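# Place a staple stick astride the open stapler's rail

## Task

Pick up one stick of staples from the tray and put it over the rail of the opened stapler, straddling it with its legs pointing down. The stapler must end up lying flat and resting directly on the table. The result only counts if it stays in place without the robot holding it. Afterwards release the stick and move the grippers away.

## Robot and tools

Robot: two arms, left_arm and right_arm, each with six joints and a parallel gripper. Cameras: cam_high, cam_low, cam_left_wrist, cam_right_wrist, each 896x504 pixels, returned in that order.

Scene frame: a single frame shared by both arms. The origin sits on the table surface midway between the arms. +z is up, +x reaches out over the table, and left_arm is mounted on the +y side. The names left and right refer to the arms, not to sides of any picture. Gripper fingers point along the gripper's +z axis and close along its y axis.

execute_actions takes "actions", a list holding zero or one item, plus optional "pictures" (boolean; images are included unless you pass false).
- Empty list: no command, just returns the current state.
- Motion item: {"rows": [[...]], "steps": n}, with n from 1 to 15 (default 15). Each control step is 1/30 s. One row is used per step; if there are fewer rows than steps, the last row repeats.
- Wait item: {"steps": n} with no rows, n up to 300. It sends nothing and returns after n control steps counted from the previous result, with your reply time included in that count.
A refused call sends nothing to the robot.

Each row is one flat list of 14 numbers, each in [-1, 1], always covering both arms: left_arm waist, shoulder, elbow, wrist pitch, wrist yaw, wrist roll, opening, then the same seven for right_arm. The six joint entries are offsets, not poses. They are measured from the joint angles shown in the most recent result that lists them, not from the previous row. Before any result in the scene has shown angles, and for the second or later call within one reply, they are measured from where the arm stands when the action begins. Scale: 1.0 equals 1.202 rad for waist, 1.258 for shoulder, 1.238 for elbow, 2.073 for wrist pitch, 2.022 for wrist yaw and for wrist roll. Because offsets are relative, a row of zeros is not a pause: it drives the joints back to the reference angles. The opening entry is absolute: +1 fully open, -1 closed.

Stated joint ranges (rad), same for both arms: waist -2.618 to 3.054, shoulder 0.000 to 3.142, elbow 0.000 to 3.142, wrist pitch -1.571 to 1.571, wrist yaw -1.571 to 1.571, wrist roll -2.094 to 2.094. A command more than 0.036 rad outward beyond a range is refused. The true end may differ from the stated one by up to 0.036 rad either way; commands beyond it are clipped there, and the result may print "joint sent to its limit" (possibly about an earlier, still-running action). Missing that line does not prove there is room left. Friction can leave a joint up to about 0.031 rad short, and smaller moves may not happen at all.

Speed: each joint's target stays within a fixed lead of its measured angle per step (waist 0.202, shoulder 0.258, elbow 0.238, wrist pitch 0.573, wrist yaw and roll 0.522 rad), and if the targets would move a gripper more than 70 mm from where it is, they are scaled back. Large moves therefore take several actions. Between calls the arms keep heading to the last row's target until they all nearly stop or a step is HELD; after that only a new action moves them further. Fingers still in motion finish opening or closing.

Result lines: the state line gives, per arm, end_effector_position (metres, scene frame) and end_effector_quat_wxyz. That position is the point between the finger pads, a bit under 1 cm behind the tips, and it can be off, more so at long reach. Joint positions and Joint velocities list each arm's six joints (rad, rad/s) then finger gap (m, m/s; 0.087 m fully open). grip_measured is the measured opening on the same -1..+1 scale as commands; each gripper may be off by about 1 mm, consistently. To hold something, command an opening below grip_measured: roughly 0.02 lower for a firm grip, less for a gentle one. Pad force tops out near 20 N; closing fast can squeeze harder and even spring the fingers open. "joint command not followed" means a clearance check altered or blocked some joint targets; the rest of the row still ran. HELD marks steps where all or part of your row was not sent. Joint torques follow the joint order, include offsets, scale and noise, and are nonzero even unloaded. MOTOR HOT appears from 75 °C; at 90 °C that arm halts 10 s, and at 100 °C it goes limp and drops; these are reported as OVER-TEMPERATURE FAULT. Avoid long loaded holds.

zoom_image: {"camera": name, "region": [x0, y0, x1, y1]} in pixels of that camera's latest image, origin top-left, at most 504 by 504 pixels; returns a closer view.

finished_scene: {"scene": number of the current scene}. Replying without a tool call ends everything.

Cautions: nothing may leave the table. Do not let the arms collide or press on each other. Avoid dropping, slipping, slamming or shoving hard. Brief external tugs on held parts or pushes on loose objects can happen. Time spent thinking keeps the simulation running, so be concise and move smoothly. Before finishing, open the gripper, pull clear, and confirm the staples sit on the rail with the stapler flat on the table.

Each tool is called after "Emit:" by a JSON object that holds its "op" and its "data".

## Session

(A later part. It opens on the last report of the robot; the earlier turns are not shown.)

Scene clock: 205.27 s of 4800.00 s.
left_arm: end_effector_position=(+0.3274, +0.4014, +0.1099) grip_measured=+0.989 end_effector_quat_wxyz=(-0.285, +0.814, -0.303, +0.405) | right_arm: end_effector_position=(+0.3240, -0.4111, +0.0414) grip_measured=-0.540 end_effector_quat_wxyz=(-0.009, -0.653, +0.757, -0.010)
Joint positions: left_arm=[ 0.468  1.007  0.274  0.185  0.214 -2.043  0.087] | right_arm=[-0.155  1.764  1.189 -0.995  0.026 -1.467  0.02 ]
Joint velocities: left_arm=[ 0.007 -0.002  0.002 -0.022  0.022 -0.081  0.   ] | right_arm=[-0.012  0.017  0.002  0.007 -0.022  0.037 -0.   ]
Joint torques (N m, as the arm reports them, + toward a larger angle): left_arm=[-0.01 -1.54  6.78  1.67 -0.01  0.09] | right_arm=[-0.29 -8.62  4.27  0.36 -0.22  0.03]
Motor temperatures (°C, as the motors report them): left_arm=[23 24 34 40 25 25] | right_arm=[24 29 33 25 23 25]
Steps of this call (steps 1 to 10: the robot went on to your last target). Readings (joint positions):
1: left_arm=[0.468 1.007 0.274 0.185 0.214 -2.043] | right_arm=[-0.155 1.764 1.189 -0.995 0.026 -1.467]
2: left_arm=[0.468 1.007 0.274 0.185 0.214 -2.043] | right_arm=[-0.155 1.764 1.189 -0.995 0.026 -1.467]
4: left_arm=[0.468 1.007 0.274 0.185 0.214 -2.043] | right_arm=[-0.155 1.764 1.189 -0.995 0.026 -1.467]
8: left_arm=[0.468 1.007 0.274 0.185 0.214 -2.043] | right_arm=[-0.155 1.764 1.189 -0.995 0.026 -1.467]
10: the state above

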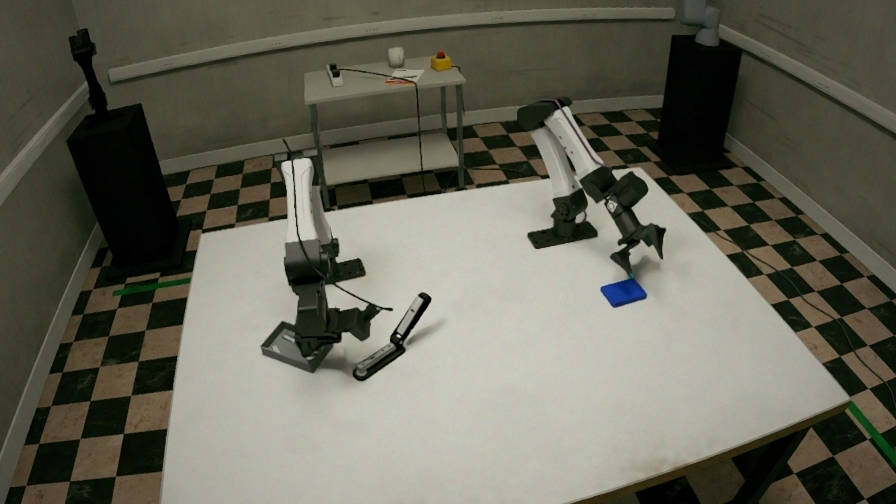

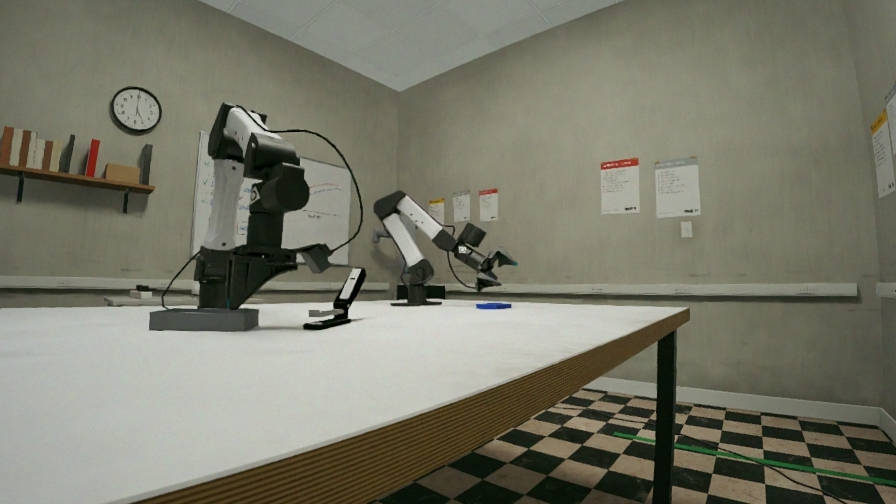

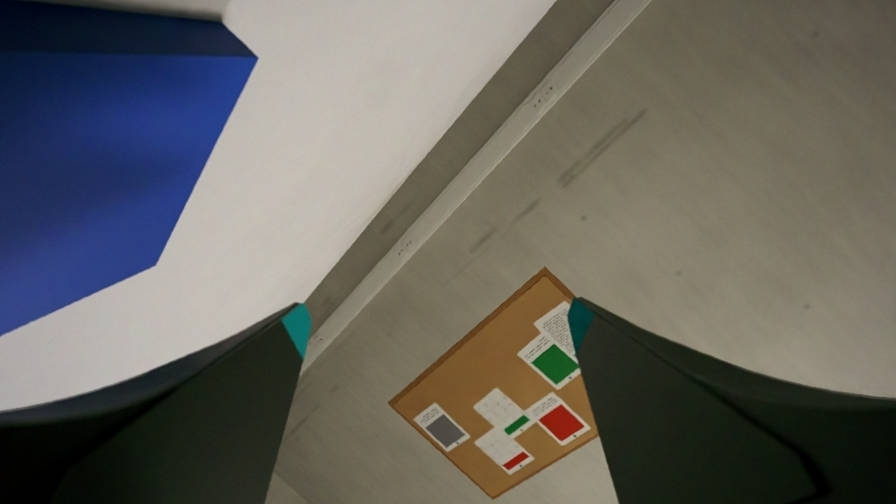

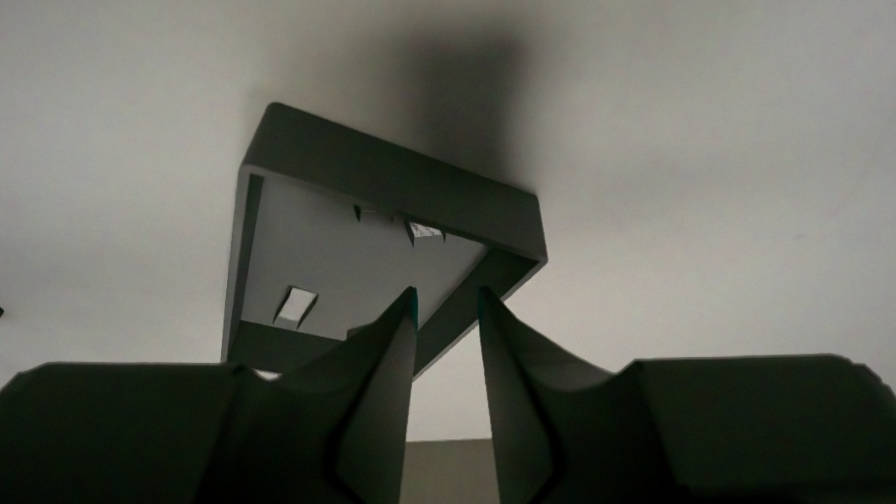

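Emit:
{"op": "execute_actions", "data": {"actions": [{"rows":[[0,0,0,0,0,0,1,0.045,0,0,0,0,0,-0.54],[0,0,0,0,0,0,1,0.045,0,0,0,0,0,-0.54],[0,0,0,0,0,0,1,0.045,0,0,0,0,0,-0.54],[0,0,0,0,0,0,1,0.045,0.02,-0.05,0.04,0,0,-0.54],[0,0,0,0,0,0,1,0.045,0.02,-0.05,0.04,0,0,-0.54],[0,0,0,0,0,0,1,0.045,0.035,-0.09,0.075,0,0,-0.54]]}], "pictures": false}}

Emit:
{"op": "execute_actions", "data": {"actions": [{"steps":15}]}}

Scene clock: 216.37 s of 4800.00 s.
left_arm: end_effector_position=(+0.3274, +0.4014, +0.1099) grip_measured=+0.989 end_effector_quat_wxyz=(-0.285, +0.814, -0.303, +0.405) | right_arm: end_effector_position=(+0.3236, -0.4025, +0.0266) grip_measured=-0.540 end_effector_quat_wxyz=(-0.018, -0.672, +0.740, -0.029)
Joint positions: left_arm=[ 0.468  1.007  0.274  0.185  0.214 -2.043  0.087] | right_arm=[-0.103  1.767  1.122 -0.913  0.068 -1.466  0.02 ]
Joint velocities: left_arm=[-0.002  0.002  0.002  0.051 -0.066  0.037  0.001] | right_arm=[ 0.002 -0.002 -0.007 -0.022 -0.007 -0.066  0.001]
Joint torques (N m, as the arm reports them, + toward a larger angle): left_arm=[ 0.01 -1.68  6.86  1.66  0.    0.07] | right_arm=[-0.13 -3.9   2.47  1.2  -0.6   0.01]
Motor temperatures (°C, as the motors report them): left_arm=[23 24 34 40 25 25] | right_arm=[24 31 32 25 23 25]
Steps of this call (steps 1 to 15: the robot went on to your last target; steps 16 to 90: nothing new was sent; then 7.60 s passed at rest; steps 91 to 105: all 15 steps of this action). Readings (joint positions):
91: left_arm=[0.468 1.007 0.274 0.185 0.214 -2.043] | right_arm=[-0.150 1.764 1.189 -0.995 0.028 -1.467]
92: left_arm=[0.468 1.007 0.274 0.185 0.214 -2.043] | right_arm=[-0.140 1.764 1.189 -0.995 0.029 -1.467]
94: left_arm=[0.468 1.007 0.274 0.185 0.214 -2.043] | right_arm=[-0.115 1.764 1.183 -0.985 0.028 -1.467]
98: left_arm=[0.468 1.007 0.274 0.185 0.214 -2.043] | right_arm=[-0.103 1.767 1.133 -0.926 0.054 -1.466]
105: the state above

Scene clock: 216.87 s of 4800.00 s.
left_arm: end_effector_position=(+0.3274, +0.4014, +0.1099) grip_measured=+0.989 end_effector_quat_wxyz=(-0.285, +0.814, -0.303, +0.405) | right_arm: end_effector_position=(+0.3236, -0.4025, +0.0266) grip_measured=-0.540 end_effector_quat_wxyz=(-0.018, -0.672, +0.740, -0.029)
Joint positions: left_arm=[ 0.468  1.007  0.274  0.185  0.214 -2.043  0.087] | right_arm=[-0.103  1.767  1.121 -0.913  0.068 -1.466  0.02 ]
Joint velocities: left_arm=[ 0.012 -0.012 -0.002 -0.066  0.007 -0.037 -0.   ] | right_arm=[-0.002 -0.002  0.017 -0.007 -0.022 -0.022 -0.001]
Joint torques (N m, as the arm reports them, + toward a larger angle): left_arm=[-0.05 -1.61  6.93  1.66  0.01  0.08] | right_arm=[-0.09 -3.9   2.45  1.22 -0.59  0.01]
Motor temperatures (°C, as the motors report them): left_arm=[23 24 34 40 25 25] | right_arm=[24 31 32 25 23 25]
Steps of this call (steps 1 to 15: the robot went on to your last target). Readings (joint positions):
1: left_arm=[0.468 1.007 0.274 0.185 0.214 -2.043] | right_arm=[-0.103 1.767 1.121 -0.913 0.068 -1.466]
2: left_arm=[0.468 1.007 0.274 0.185 0.214 -2.043] | right_arm=[-0.103 1.767 1.121 -0.913 0.068 -1.466]
4: left_arm=[0.468 1.007 0.274 0.185 0.214 -2.043] | right_arm=[-0.103 1.767 1.121 -0.913 0.068 -1.466]
8: left_arm=[0.468 1.007 0.274 0.185 0.214 -2.043] | right_arm=[-0.103 1.767 1.121 -0.913 0.068 -1.466]
15: the state above
All arms were judged still, so your last target was given up. Only a new action makes them travel on or press farther. Fingers that are still opening or closing keep moving.

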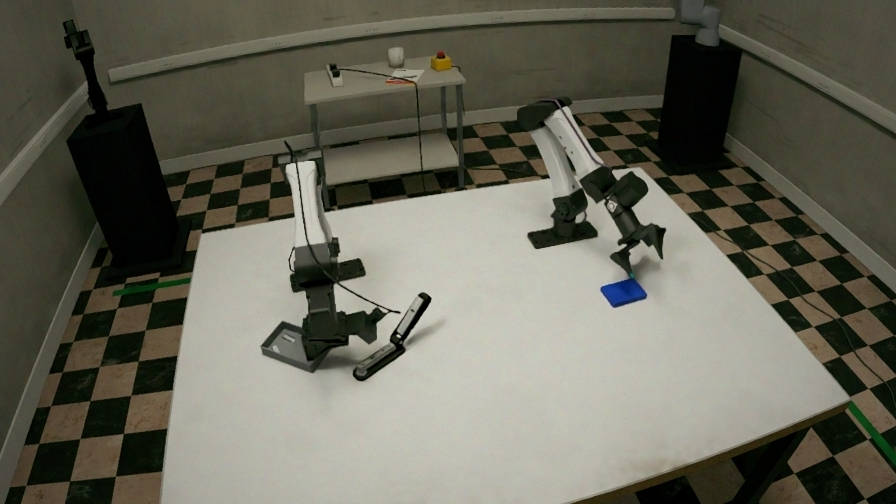

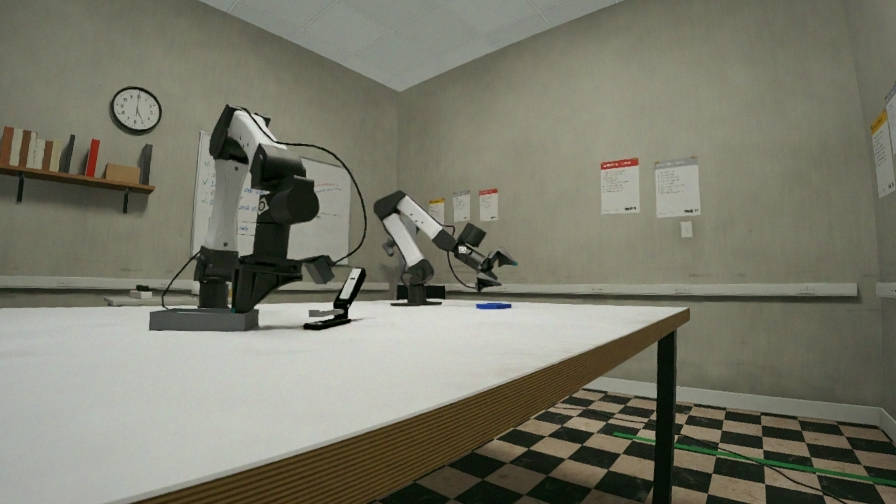

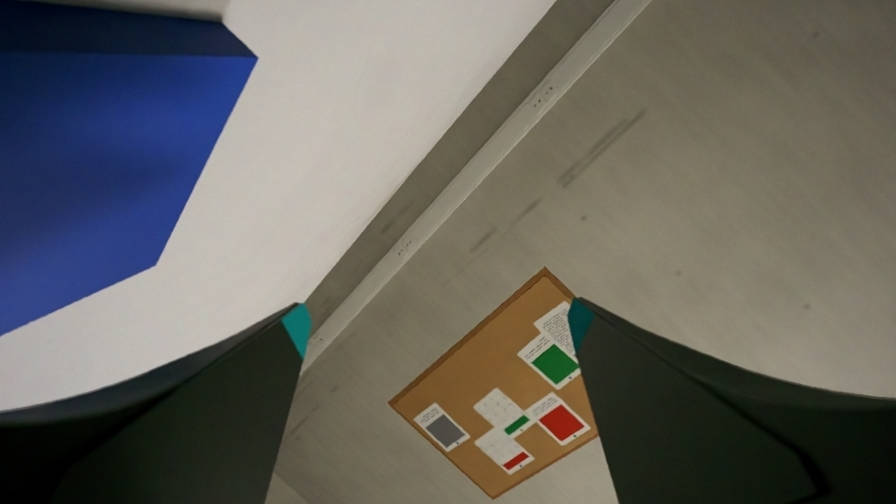

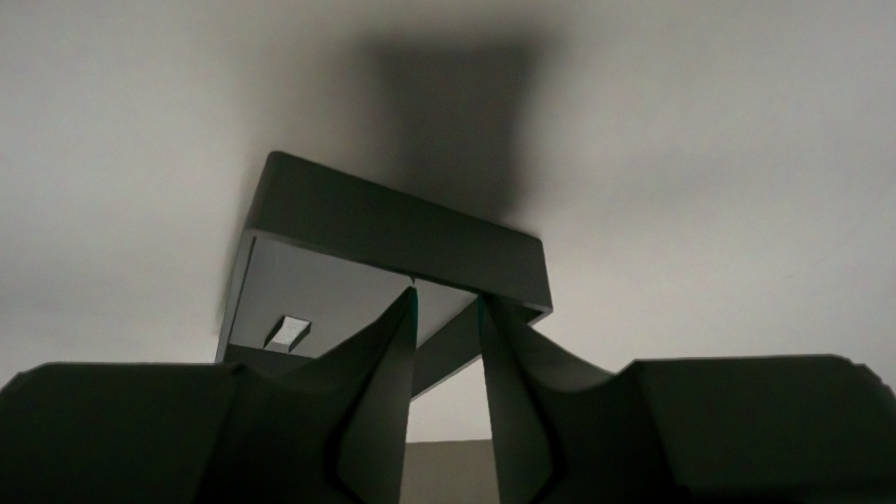

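Emit:
{"op": "execute_actions", "data": {"actions": [{"rows":[[0,0,0,0,0,0,1,0,0,0.06,-0.04,-0.02,0,-0.3],[0,0,0,0,0,0,1,0,0,0.06,-0.04,-0.02,0,-0.3],[0,0,0,0,0,0,1,0,0,0.06,-0.04,-0.02,0,-0.3],[0,0,0,0,0,0,1,0,0,0.06,-0.04,-0.02,0,-0.3],[0,0,0,0,0,0,1,-0.04,0.05,0.11,-0.04,-0.02,0,-0.3]]}]}}

Scene clock: 229.70 s of 4800.00 s.
left_arm: end_effector_position=(+0.3274, +0.4014, +0.1099) grip_measured=+0.989 end_effector_quat_wxyz=(-0.285, +0.814, -0.303, +0.405) | right_arm: end_effector_position=(+0.3384, -0.4117, +0.0369) grip_measured=-0.300 end_effector_quat_wxyz=(-0.010, -0.655, +0.755, -0.018)
Joint positions: left_arm=[ 0.468  1.007  0.274  0.185  0.214 -2.043  0.087] | right_arm=[-0.147  1.814  1.229 -0.976  0.04  -1.465  0.031]
Joint velocities: left_arm=[-0.002  0.007 -0.002  0.037 -0.037 -0.037 -0.001] | right_arm=[ 0.002  0.007 -0.012 -0.037  0.007  0.007  0.   ]
Joint torques (N m, as the arm reports them, + toward a larger angle): left_arm=[ 0.02 -1.67  6.87  1.65 -0.02  0.1 ] | right_arm=[-0.57 -6.34  8.86  0.17 -0.32  0.02]
Motor temperatures (°C, as the motors report them): left_arm=[23 24 34 41 25 25] | right_arm=[24 29 32 26 23 25]
Steps of this call (steps 1 to 90: nothing new was sent; then 9.33 s passed at rest; steps 91 to 105: all 15 steps of this action). Readings (joint positions):
91: left_arm=[0.468 1.007 0.274 0.185 0.214 -2.043] | right_arm=[-0.103 1.767 1.131 -0.930 0.067 -1.465]
92: left_arm=[0.468 1.007 0.274 0.185 0.214 -2.043] | right_arm=[-0.103 1.767 1.141 -0.945 0.062 -1.465]
94: left_arm=[0.468 1.007 0.274 0.185 0.214 -2.043] | right_arm=[-0.103 1.767 1.161 -0.957 0.052 -1.465]
98: left_arm=[0.468 1.007 0.274 0.185 0.214 -2.043] | right_arm=[-0.136 1.807 1.225 -0.976 0.040 -1.465]
105: the state above

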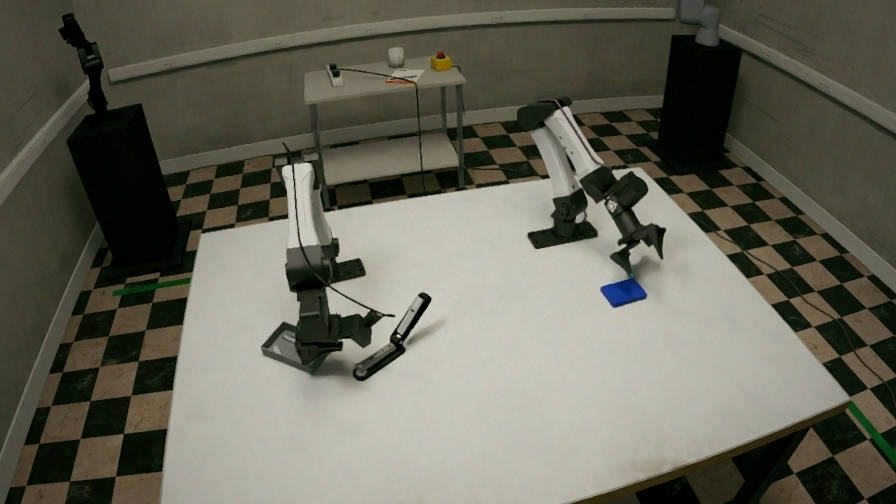

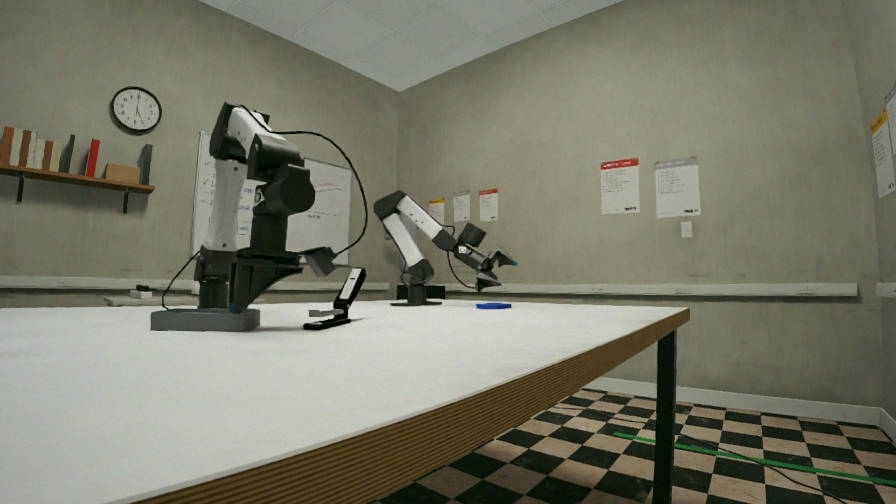

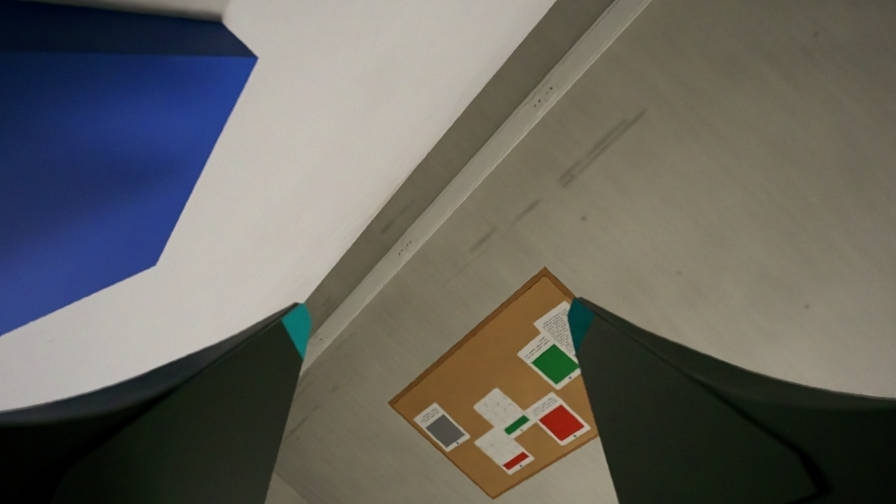

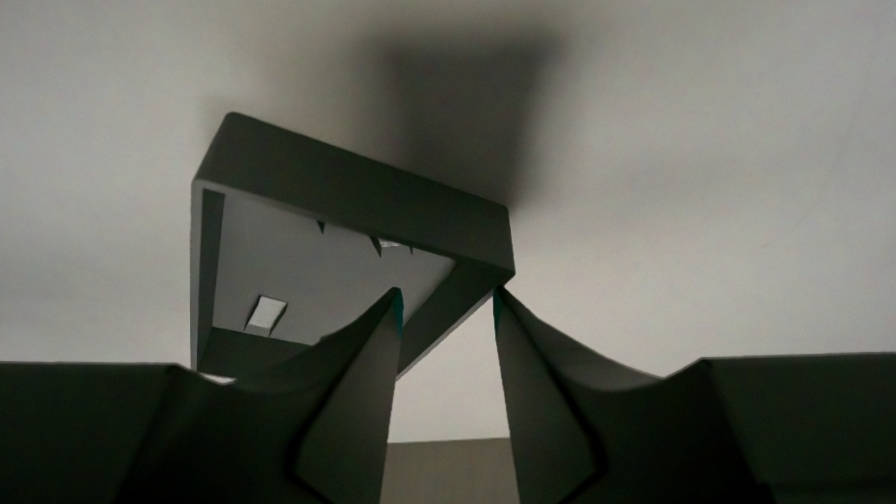

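Emit:
{"op": "execute_actions", "data": {"actions": [{"rows":[[0,0,0,0,0,0,1,0,0,0.03,-0.02,0,0.2,0]]}], "pictures": false}}

Emit:
{"op": "execute_actions", "data": {"actions": [{"steps":15}]}}

Scene clock: 234.10 s of 4800.00 s.
left_arm: end_effector_position=(+0.3274, +0.4014, +0.1099) grip_measured=+0.989 end_effector_quat_wxyz=(-0.285, +0.814, -0.303, +0.405) | right_arm: end_effector_position=(+0.3195, -0.4063, +0.0385) grip_measured=+0.000 end_effector_quat_wxyz=(-0.014, -0.500, +0.866, -0.015)
Joint positions: left_arm=[ 0.468  1.007  0.274  0.185  0.214 -2.043  0.087] | right_arm=[-0.147  1.814  1.236 -1.002  0.039 -1.083  0.044]
Joint velocities: left_arm=[ 0.002 -0.002 -0.017  0.007 -0.007 -0.022  0.   ] | right_arm=[ 0.002  0.012  0.007 -0.007  0.037  0.066  0.   ]
Joint torques (N m, as the arm reports them, + toward a larger angle): left_arm=[ 0.01 -1.69  6.9   1.65 -0.01  0.08] | right_arm=[-0.29 -7.61  9.02  0.2  -0.19  0.1 ]
Motor temperatures (°C, as the motors report them): left_arm=[23 24 34 41 25 25] | right_arm=[24 29 32 25 23 25]
Steps of this call (steps 1 to 15: the robot went on to your last target; steps 16 to 90: nothing new was sent; then 0.90 s passed at rest; steps 91 to 105: all 15 steps of this action). Readings (joint positions):
91: left_arm=[0.468 1.007 0.274 0.185 0.214 -2.043] | right_arm=[-0.147 1.814 1.231 -0.981 0.039 -1.405]
92: left_arm=[0.468 1.007 0.274 0.185 0.214 -2.043] | right_arm=[-0.147 1.814 1.233 -0.986 0.039 -1.337]
94: left_arm=[0.468 1.007 0.274 0.185 0.214 -2.043] | right_arm=[-0.147 1.814 1.235 -0.991 0.039 -1.240]
98: left_arm=[0.468 1.007 0.274 0.185 0.214 -2.043] | right_arm=[-0.147 1.814 1.236 -0.997 0.039 -1.138]
105: the state above

Scene clock: 234.60 s of 4800.00 s.
left_arm: end_effector_position=(+0.3274, +0.4014, +0.1099) grip_measured=+0.989 end_effector_quat_wxyz=(-0.285, +0.814, -0.303, +0.405) | right_arm: end_effector_position=(+0.3188, -0.4060, +0.0385) grip_measured=+0.000 end_effector_quat_wxyz=(-0.014, -0.494, +0.869, -0.014)
Joint positions: left_arm=[ 0.468  1.007  0.274  0.185  0.214 -2.043  0.087] | right_arm=[-0.147  1.814  1.236 -1.002  0.039 -1.069  0.044]
Joint velocities: left_arm=[-0.012  0.002 -0.017 -0.037 -0.037 -0.11  -0.001] | right_arm=[-0.007 -0.012  0.002  0.022  0.022  0.037  0.   ]
Joint torques (N m, as the arm reports them, + toward a larger angle): left_arm=[-0.01 -1.67  6.81  1.66  0.    0.1 ] | right_arm=[-0.29 -7.6   9.03  0.21 -0.19  0.12]
Motor temperatures (°C, as the motors report them): left_arm=[23 24 34 41 25 25] | right_arm=[24 29 32 25 23 25]
Steps of this call (steps 1 to 15: the robot went on to your last target). Readings (joint positions):
1: left_arm=[0.468 1.007 0.274 0.185 0.214 -2.043] | right_arm=[-0.147 1.814 1.236 -1.002 0.039 -1.080]
2: left_arm=[0.468 1.007 0.274 0.185 0.214 -2.043] | right_arm=[-0.147 1.814 1.236 -1.002 0.039 -1.078]
4: left_arm=[0.468 1.007 0.274 0.185 0.214 -2.043] | right_arm=[-0.147 1.814 1.236 -1.002 0.039 -1.075]
8: left_arm=[0.468 1.007 0.274 0.185 0.214 -2.043] | right_arm=[-0.147 1.814 1.236 -1.002 0.039 -1.071]
15: the state above

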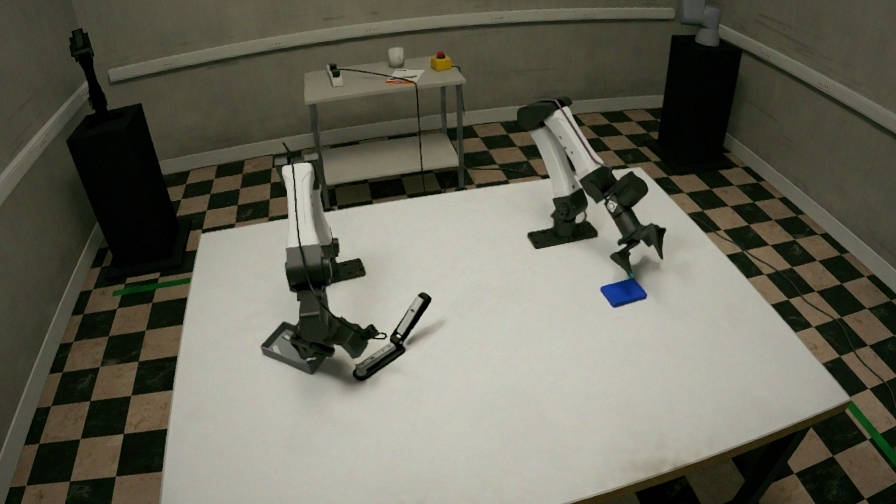

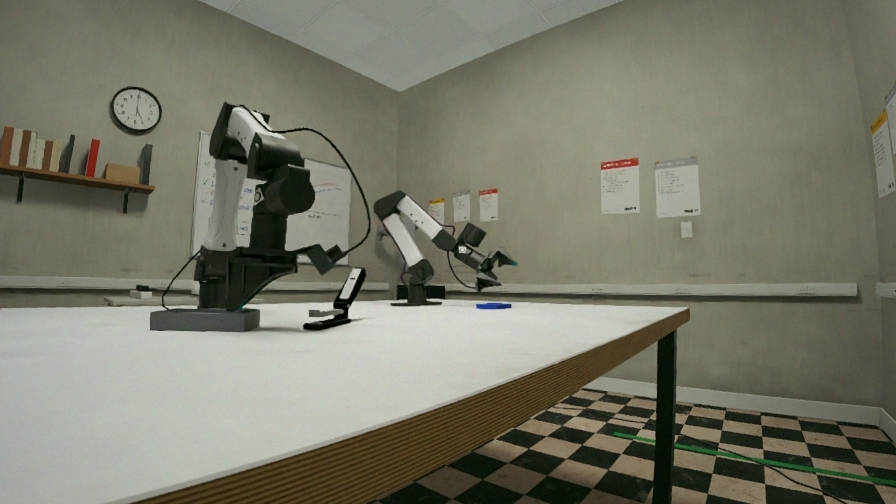

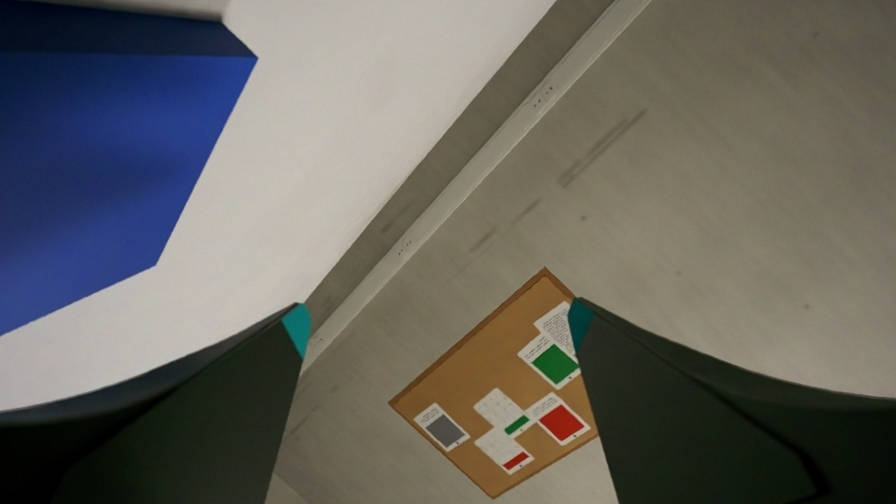

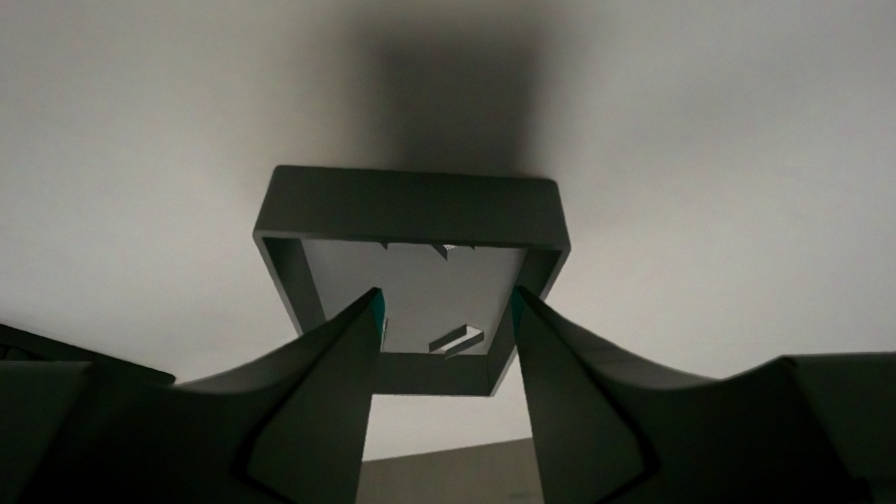

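Emit:
{"op": "execute_actions", "data": {"actions": [{"rows":[[0,0,0,0,0,0,1,0,0,0,0,0,0,-0.45],[0,0,0,0,0,0,1,0,0,0,0,0,0,-0.45],[0,0,0,0,0,0,1,0,0,0,0,0,0,-0.45],[0,0,0,0,0,0,1,0,0,0,0,0,0,-0.45],[0,0,0,0,0,0,1,0,0.03,-0.04,0.04,0,0,-0.45],[0,0,0,0,0,0,1,0,0.03,-0.04,0.04,0,0,-0.45],[0,0,0,0,0,0,1,0,0.05,-0.07,0.075,0,0,-0.45]]}], "pictures": false}}

Emit:
{"op": "execute_actions", "data": {"actions": [{"steps":15}]}}

Scene clock: 243.07 s of 4800.00 s.
left_arm: end_effector_position=(+0.3274, +0.4014, +0.1099) grip_measured=+0.989 end_effector_quat_wxyz=(-0.285, +0.814, -0.303, +0.405) | right_arm: end_effector_position=(+0.3203, -0.4088, +0.0150) grip_measured=-0.450 end_effector_quat_wxyz=(-0.017, -0.494, +0.869, -0.022)
Joint positions: left_arm=[ 0.468  1.007  0.274  0.185  0.214 -2.043  0.087] | right_arm=[-0.147  1.852  1.183 -0.908  0.055 -1.069  0.024]
Joint velocities: left_arm=[ 0.007  0.002 -0.007 -0.022 -0.022 -0.007  0.   ] | right_arm=[-0.007  0.002 -0.007  0.037 -0.007  0.022  0.   ]
Joint torques (N m, as the arm reports them, + toward a larger angle): left_arm=[-0.01 -1.65  6.91  1.68  0.01  0.1 ] | right_arm=[-0.27 -5.89  3.27  1.01 -0.34  0.01]
Motor temperatures (°C, as the motors report them): left_arm=[23 25 34 41 25 25] | right_arm=[24 30 33 25 23 25]
Steps of this call (steps 1 to 15: the robot went on to your last target; steps 16 to 90: nothing new was sent; then 4.97 s passed at rest; steps 91 to 105: all 15 steps of this action). Readings (joint positions):
91: left_arm=[0.468 1.007 0.274 0.185 0.214 -2.043] | right_arm=[-0.147 1.814 1.236 -1.002 0.039 -1.069]
92: left_arm=[0.468 1.007 0.274 0.185 0.214 -2.043] | right_arm=[-0.147 1.814 1.236 -1.002 0.039 -1.069]
94: left_arm=[0.468 1.007 0.274 0.185 0.214 -2.043] | right_arm=[-0.147 1.814 1.236 -1.002 0.039 -1.069]
98: left_arm=[0.468 1.007 0.274 0.185 0.214 -2.043] | right_arm=[-0.147 1.833 1.202 -0.937 0.039 -1.069]
105: the state above

Scene clock: 243.57 s of 4800.00 s.
left_arm: end_effector_position=(+0.3274, +0.4014, +0.1099) grip_measured=+0.989 end_effector_quat_wxyz=(-0.285, +0.814, -0.303, +0.405) | right_arm: end_effector_position=(+0.3220, -0.4089, +0.0149) grip_measured=-0.450 end_effector_quat_wxyz=(-0.015, -0.494, +0.869, -0.023)
Joint positions: left_arm=[ 0.468  1.007  0.274  0.185  0.214 -2.043  0.087] | right_arm=[-0.147  1.852  1.183 -0.902  0.055 -1.069  0.024]
Joint velocities: left_arm=[-0.012  0.007 -0.007  0.007 -0.066 -0.022 -0.   ] | right_arm=[-0.017  0.002 -0.002 -0.007 -0.007  0.081  0.001]
Joint torques (N m, as the arm reports them, + toward a larger angle): left_arm=[-0.06 -1.58  6.99  1.64  0.02  0.1 ] | right_arm=[-0.28 -5.86  3.3   1.   -0.34  0.01]
Motor temperatures (°C, as the motors report them): left_arm=[23 25 34 41 25 25] | right_arm=[24 30 33 25 23 25]
Steps of this call (steps 1 to 15: the robot went on to your last target). Readings (joint positions):
1: left_arm=[0.468 1.007 0.274 0.185 0.214 -2.043] | right_arm=[-0.147 1.852 1.183 -0.907 0.055 -1.069]
2: left_arm=[0.468 1.007 0.274 0.185 0.214 -2.043] | right_arm=[-0.147 1.852 1.183 -0.906 0.055 -1.069]
4: left_arm=[0.468 1.007 0.274 0.185 0.214 -2.043] | right_arm=[-0.147 1.852 1.183 -0.904 0.055 -1.069]
8: left_arm=[0.468 1.007 0.274 0.185 0.214 -2.043] | right_arm=[-0.147 1.852 1.183 -0.903 0.055 -1.069]
15: the state above
All arms were judged still, so your last target was given up. Only a new action makes them travel on or press farther. Fingers that are still opening or closing keep moving.

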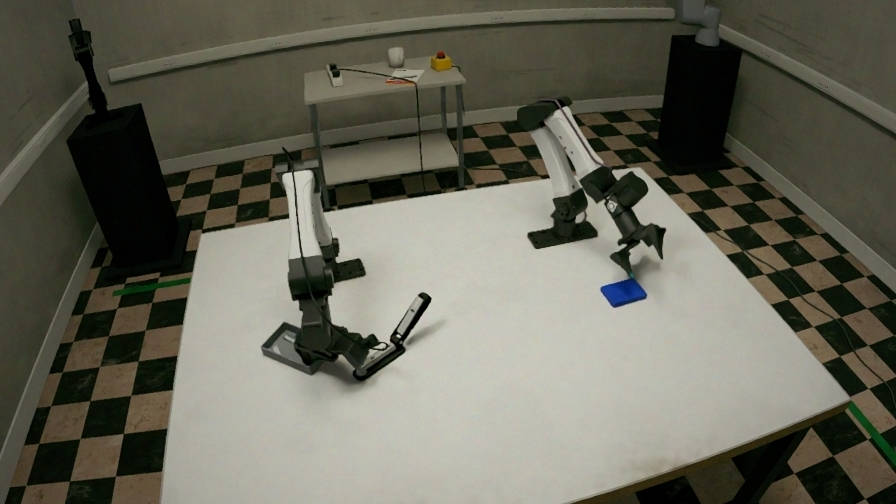

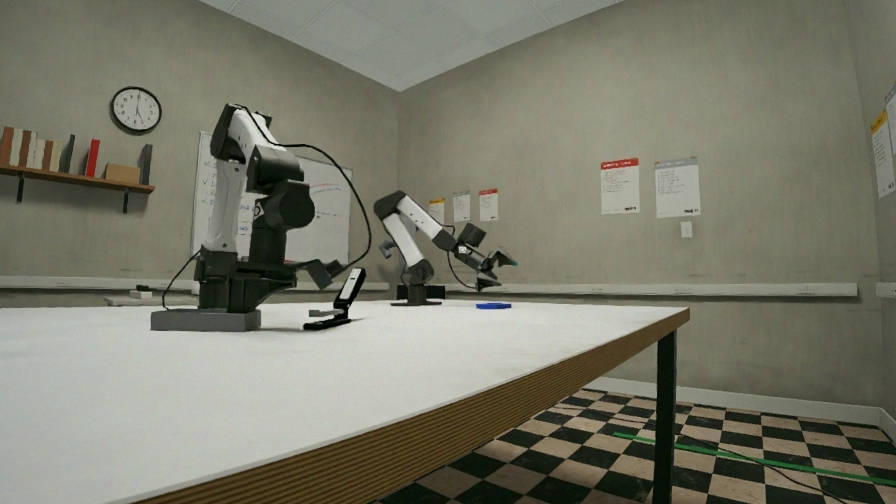

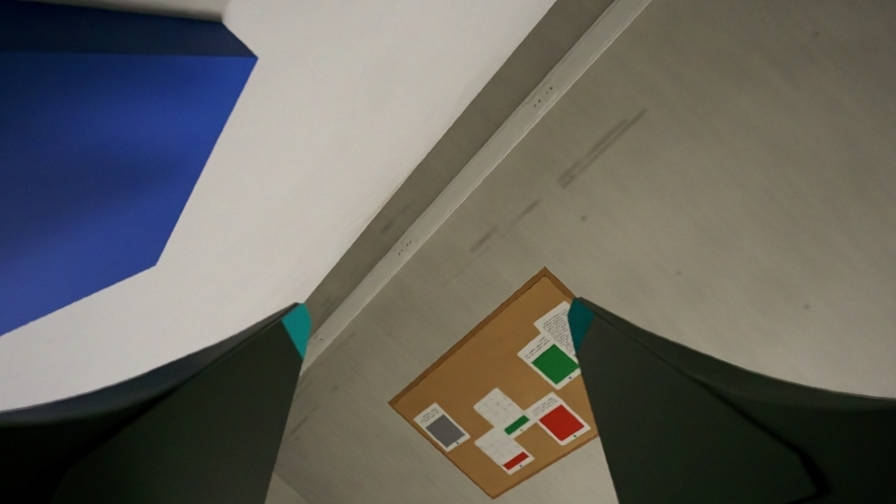

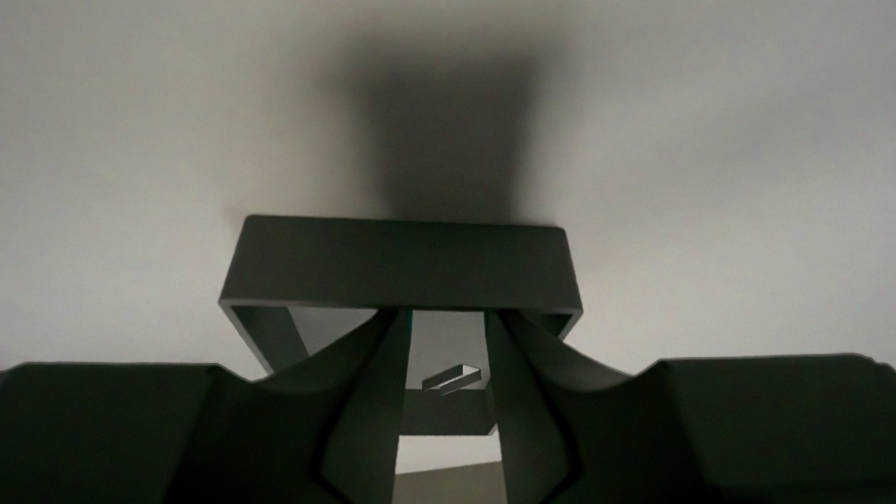

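Emit:
{"op": "execute_actions", "data": {"actions": [{"rows":[[0,0,0,0,0,0,1,0,0,0,0,0,0,-0.55],[0,0,0,0,0,0,1,0,0,0,0,0,0,-0.62],[0,0,0,0,0,0,1,0,0,0,0,0,0,-0.68],[0,0,0,0,0,0,1,0,0,0,0,0,0,-0.74],[0,0,0,0,0,0,1,0,0,0,0,0,0,-0.8]]}], "pictures": false}}

Scene clock: 248.87 s of 4800.00 s.
left_arm: end_effector_position=(+0.3274, +0.4014, +0.1099) grip_measured=+0.989 end_effector_quat_wxyz=(-0.285, +0.814, -0.303, +0.405) | right_arm: end_effector_position=(+0.3221, -0.4094, +0.0150) grip_measured=-0.750 end_effector_quat_wxyz=(-0.015, -0.493, +0.869, -0.025)
Joint positions: left_arm=[ 0.468  1.007  0.274  0.185  0.214 -2.043  0.087] | right_arm=[-0.147  1.852  1.183 -0.901  0.058 -1.069  0.011]
Joint velocities: left_arm=[-0.017  0.007  0.007  0.081 -0.007  0.022  0.002] | right_arm=[ 0.012 -0.022 -0.002  0.066  0.081  0.095  0.001]
Joint torques (N m, as the arm reports them, + toward a larger angle): left_arm=[ 0.   -1.68  6.86  1.66 -0.02  0.08] | right_arm=[-0.28 -7.78  6.19  0.4  -0.22  0.02]
Motor temperatures (°C, as the motors report them): left_arm=[23 25 34 41 25 25] | right_arm=[24 30 33 25 23 25]
Steps of this call (steps 1 to 90: nothing new was sent; then 1.80 s passed at rest; steps 91 to 105: all 15 steps of this action). Readings (joint positions):
91: left_arm=[0.468 1.007 0.274 0.185 0.214 -2.043] | right_arm=[-0.147 1.852 1.183 -0.902 0.058 -1.069]
92: left_arm=[0.468 1.007 0.274 0.185 0.214 -2.043] | right_arm=[-0.147 1.852 1.183 -0.901 0.058 -1.069]
94: left_arm=[0.468 1.007 0.274 0.185 0.214 -2.043] | right_arm=[-0.147 1.852 1.183 -0.901 0.058 -1.069]
98: left_arm=[0.468 1.007 0.274 0.185 0.214 -2.043] | right_arm=[-0.147 1.852 1.183 -0.901 0.058 -1.069]
105: the state above

Gripped something (11 mm). Lift.

Emit:
{"op": "execute_actions", "data": {"actions": [{"rows":[[0,0,0,0,0,0,1,0,-0.05,0.15,-0.12,0,0,-0.78]]}], "pictures": false}}

Emit:
{"op": "execute_actions", "data": {"actions": [{"steps":15}]}}

Scene clock: 256.03 s of 4800.00 s.
left_arm: end_effector_position=(+0.3274, +0.4014, +0.1099) grip_measured=+0.989 end_effector_quat_wxyz=(-0.285, +0.814, -0.303, +0.405) | right_arm: end_effector_position=(+0.3264, -0.4096, +0.0741) grip_measured=-0.750 end_effector_quat_wxyz=(-0.013, -0.493, +0.869, -0.027)
Joint positions: left_arm=[ 0.468  1.007  0.274  0.185  0.214 -2.043  0.087] | right_arm=[-0.147  1.793  1.354 -1.126  0.059 -1.069  0.011]
Joint velocities: left_arm=[ 0.007  0.002  0.007 -0.095 -0.022  0.022 -0.001] | right_arm=[-0.017  0.002 -0.017 -0.022 -0.007 -0.007  0.   ]
Joint torques (N m, as the arm reports them, + toward a larger angle): left_arm=[ 0.02 -1.68  6.91  1.66 -0.01  0.11] | right_arm=[-0.28 -7.92  7.89  0.25 -0.19  0.03]
Motor temperatures (°C, as the motors report them): left_arm=[23 25 35 41 25 25] | right_arm=[24 30 33 25 23 25]
Steps of this call (steps 1 to 15: the robot went on to your last target; steps 16 to 90: nothing new was sent; then 3.67 s passed at rest; steps 91 to 105: all 15 steps of this action). Readings (joint positions):
91: left_arm=[0.468 1.007 0.274 0.185 0.214 -2.043] | right_arm=[-0.147 1.852 1.208 -0.941 0.058 -1.069]
92: left_arm=[0.468 1.007 0.274 0.185 0.214 -2.043] | right_arm=[-0.147 1.851 1.246 -0.994 0.058 -1.069]
94: left_arm=[0.468 1.007 0.274 0.185 0.214 -2.043] | right_arm=[-0.147 1.828 1.314 -1.043 0.059 -1.069]
98: left_arm=[0.468 1.007 0.274 0.185 0.214 -2.043] | right_arm=[-0.147 1.793 1.354 -1.082 0.059 -1.069]
105: the state above

Scene clock: 256.53 s of 4800.00 s.
left_arm: end_effector_position=(+0.3274, +0.4014, +0.1099) grip_measured=+0.989 end_effector_quat_wxyz=(-0.285, +0.814, -0.303, +0.405) | right_arm: end_effector_position=(+0.3242, -0.4095, +0.0743) grip_measured=-0.750 end_effector_quat_wxyz=(-0.016, -0.494, +0.869, -0.024)
Joint positions: left_arm=[ 0.468  1.007  0.274  0.185  0.214 -2.043  0.087] | right_arm=[-0.147  1.793  1.354 -1.134  0.059 -1.069  0.011]
Joint velocities: left_arm=[-0.007 -0.007  0.007 -0.037  0.081 -0.022  0.001] | right_arm=[ 0.007  0.012  0.022  0.037  0.081 -0.007 -0.001]
Joint torques (N m, as the arm reports them, + toward a larger angle): left_arm=[-0.02 -1.63  6.95  1.68 -0.02  0.13] | right_arm=[-0.28 -7.84  7.87  0.24 -0.19  0.02]
Motor temperatures (°C, as the motors report them): left_arm=[23 25 35 41 25 25] | right_arm=[24 30 33 25 23 25]
Steps of this call (steps 1 to 15: the robot went on to your last target). Readings (joint positions):
1: left_arm=[0.468 1.007 0.274 0.185 0.214 -2.043] | right_arm=[-0.147 1.793 1.354 -1.127 0.059 -1.069]
2: left_arm=[0.468 1.007 0.274 0.185 0.214 -2.043] | right_arm=[-0.147 1.793 1.354 -1.129 0.059 -1.069]
4: left_arm=[0.468 1.007 0.274 0.185 0.214 -2.043] | right_arm=[-0.147 1.793 1.354 -1.131 0.059 -1.069]
8: left_arm=[0.468 1.007 0.274 0.185 0.214 -2.043] | right_arm=[-0.147 1.793 1.354 -1.133 0.059 -1.069]
15: the state above
All arms were judged still, so your last target was given up. Only a new action makes them travel on or press farther. Fingers that are still opening or closing keep moving.

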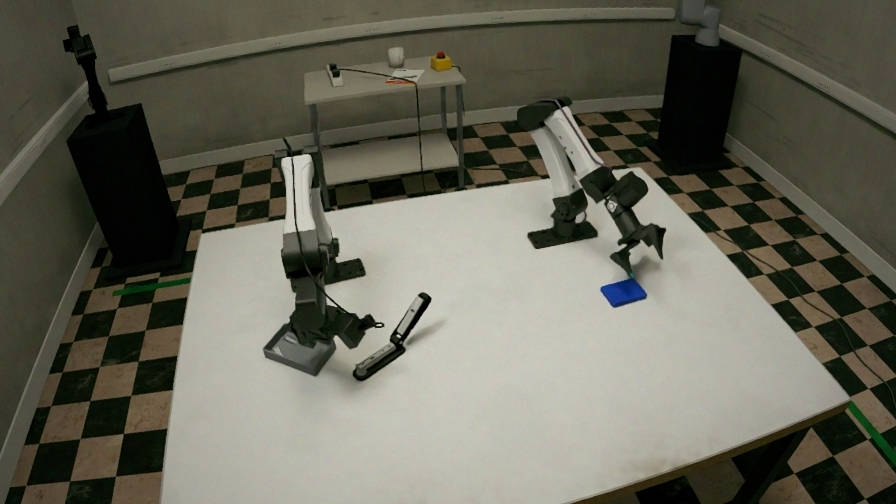

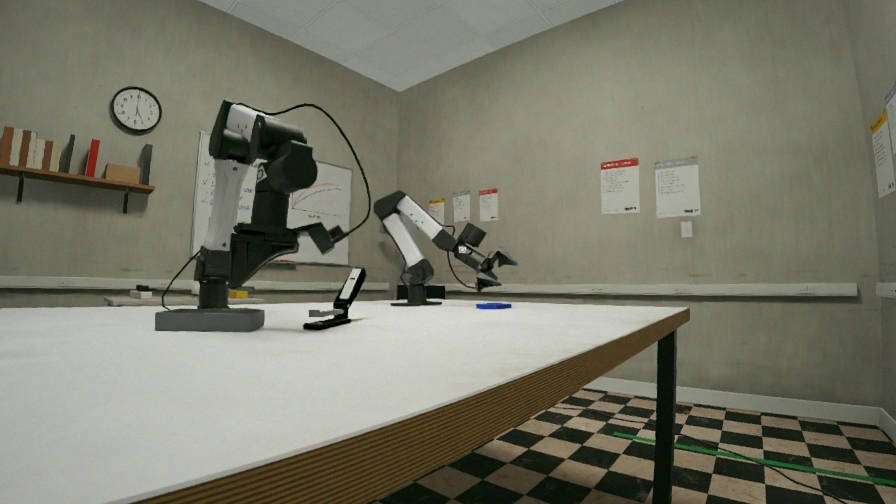

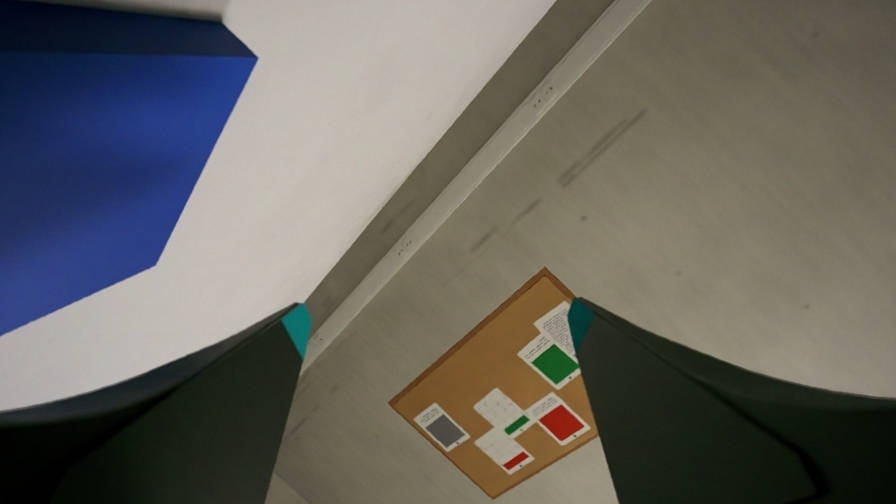

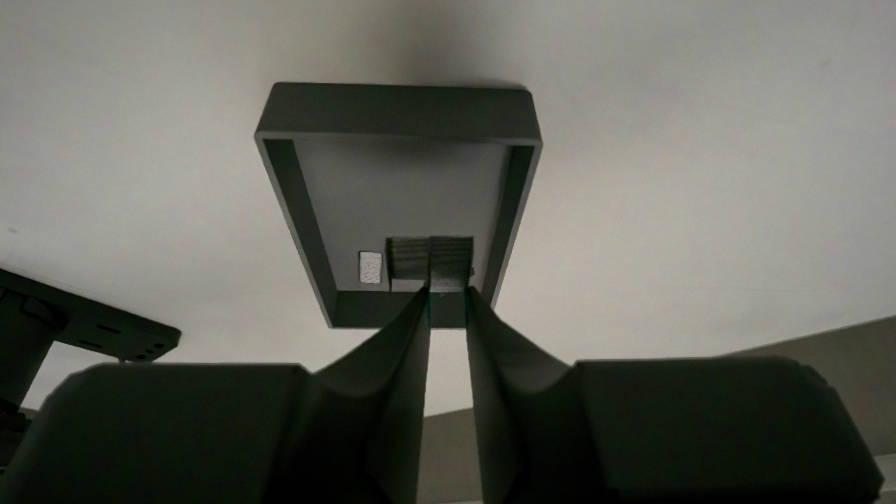

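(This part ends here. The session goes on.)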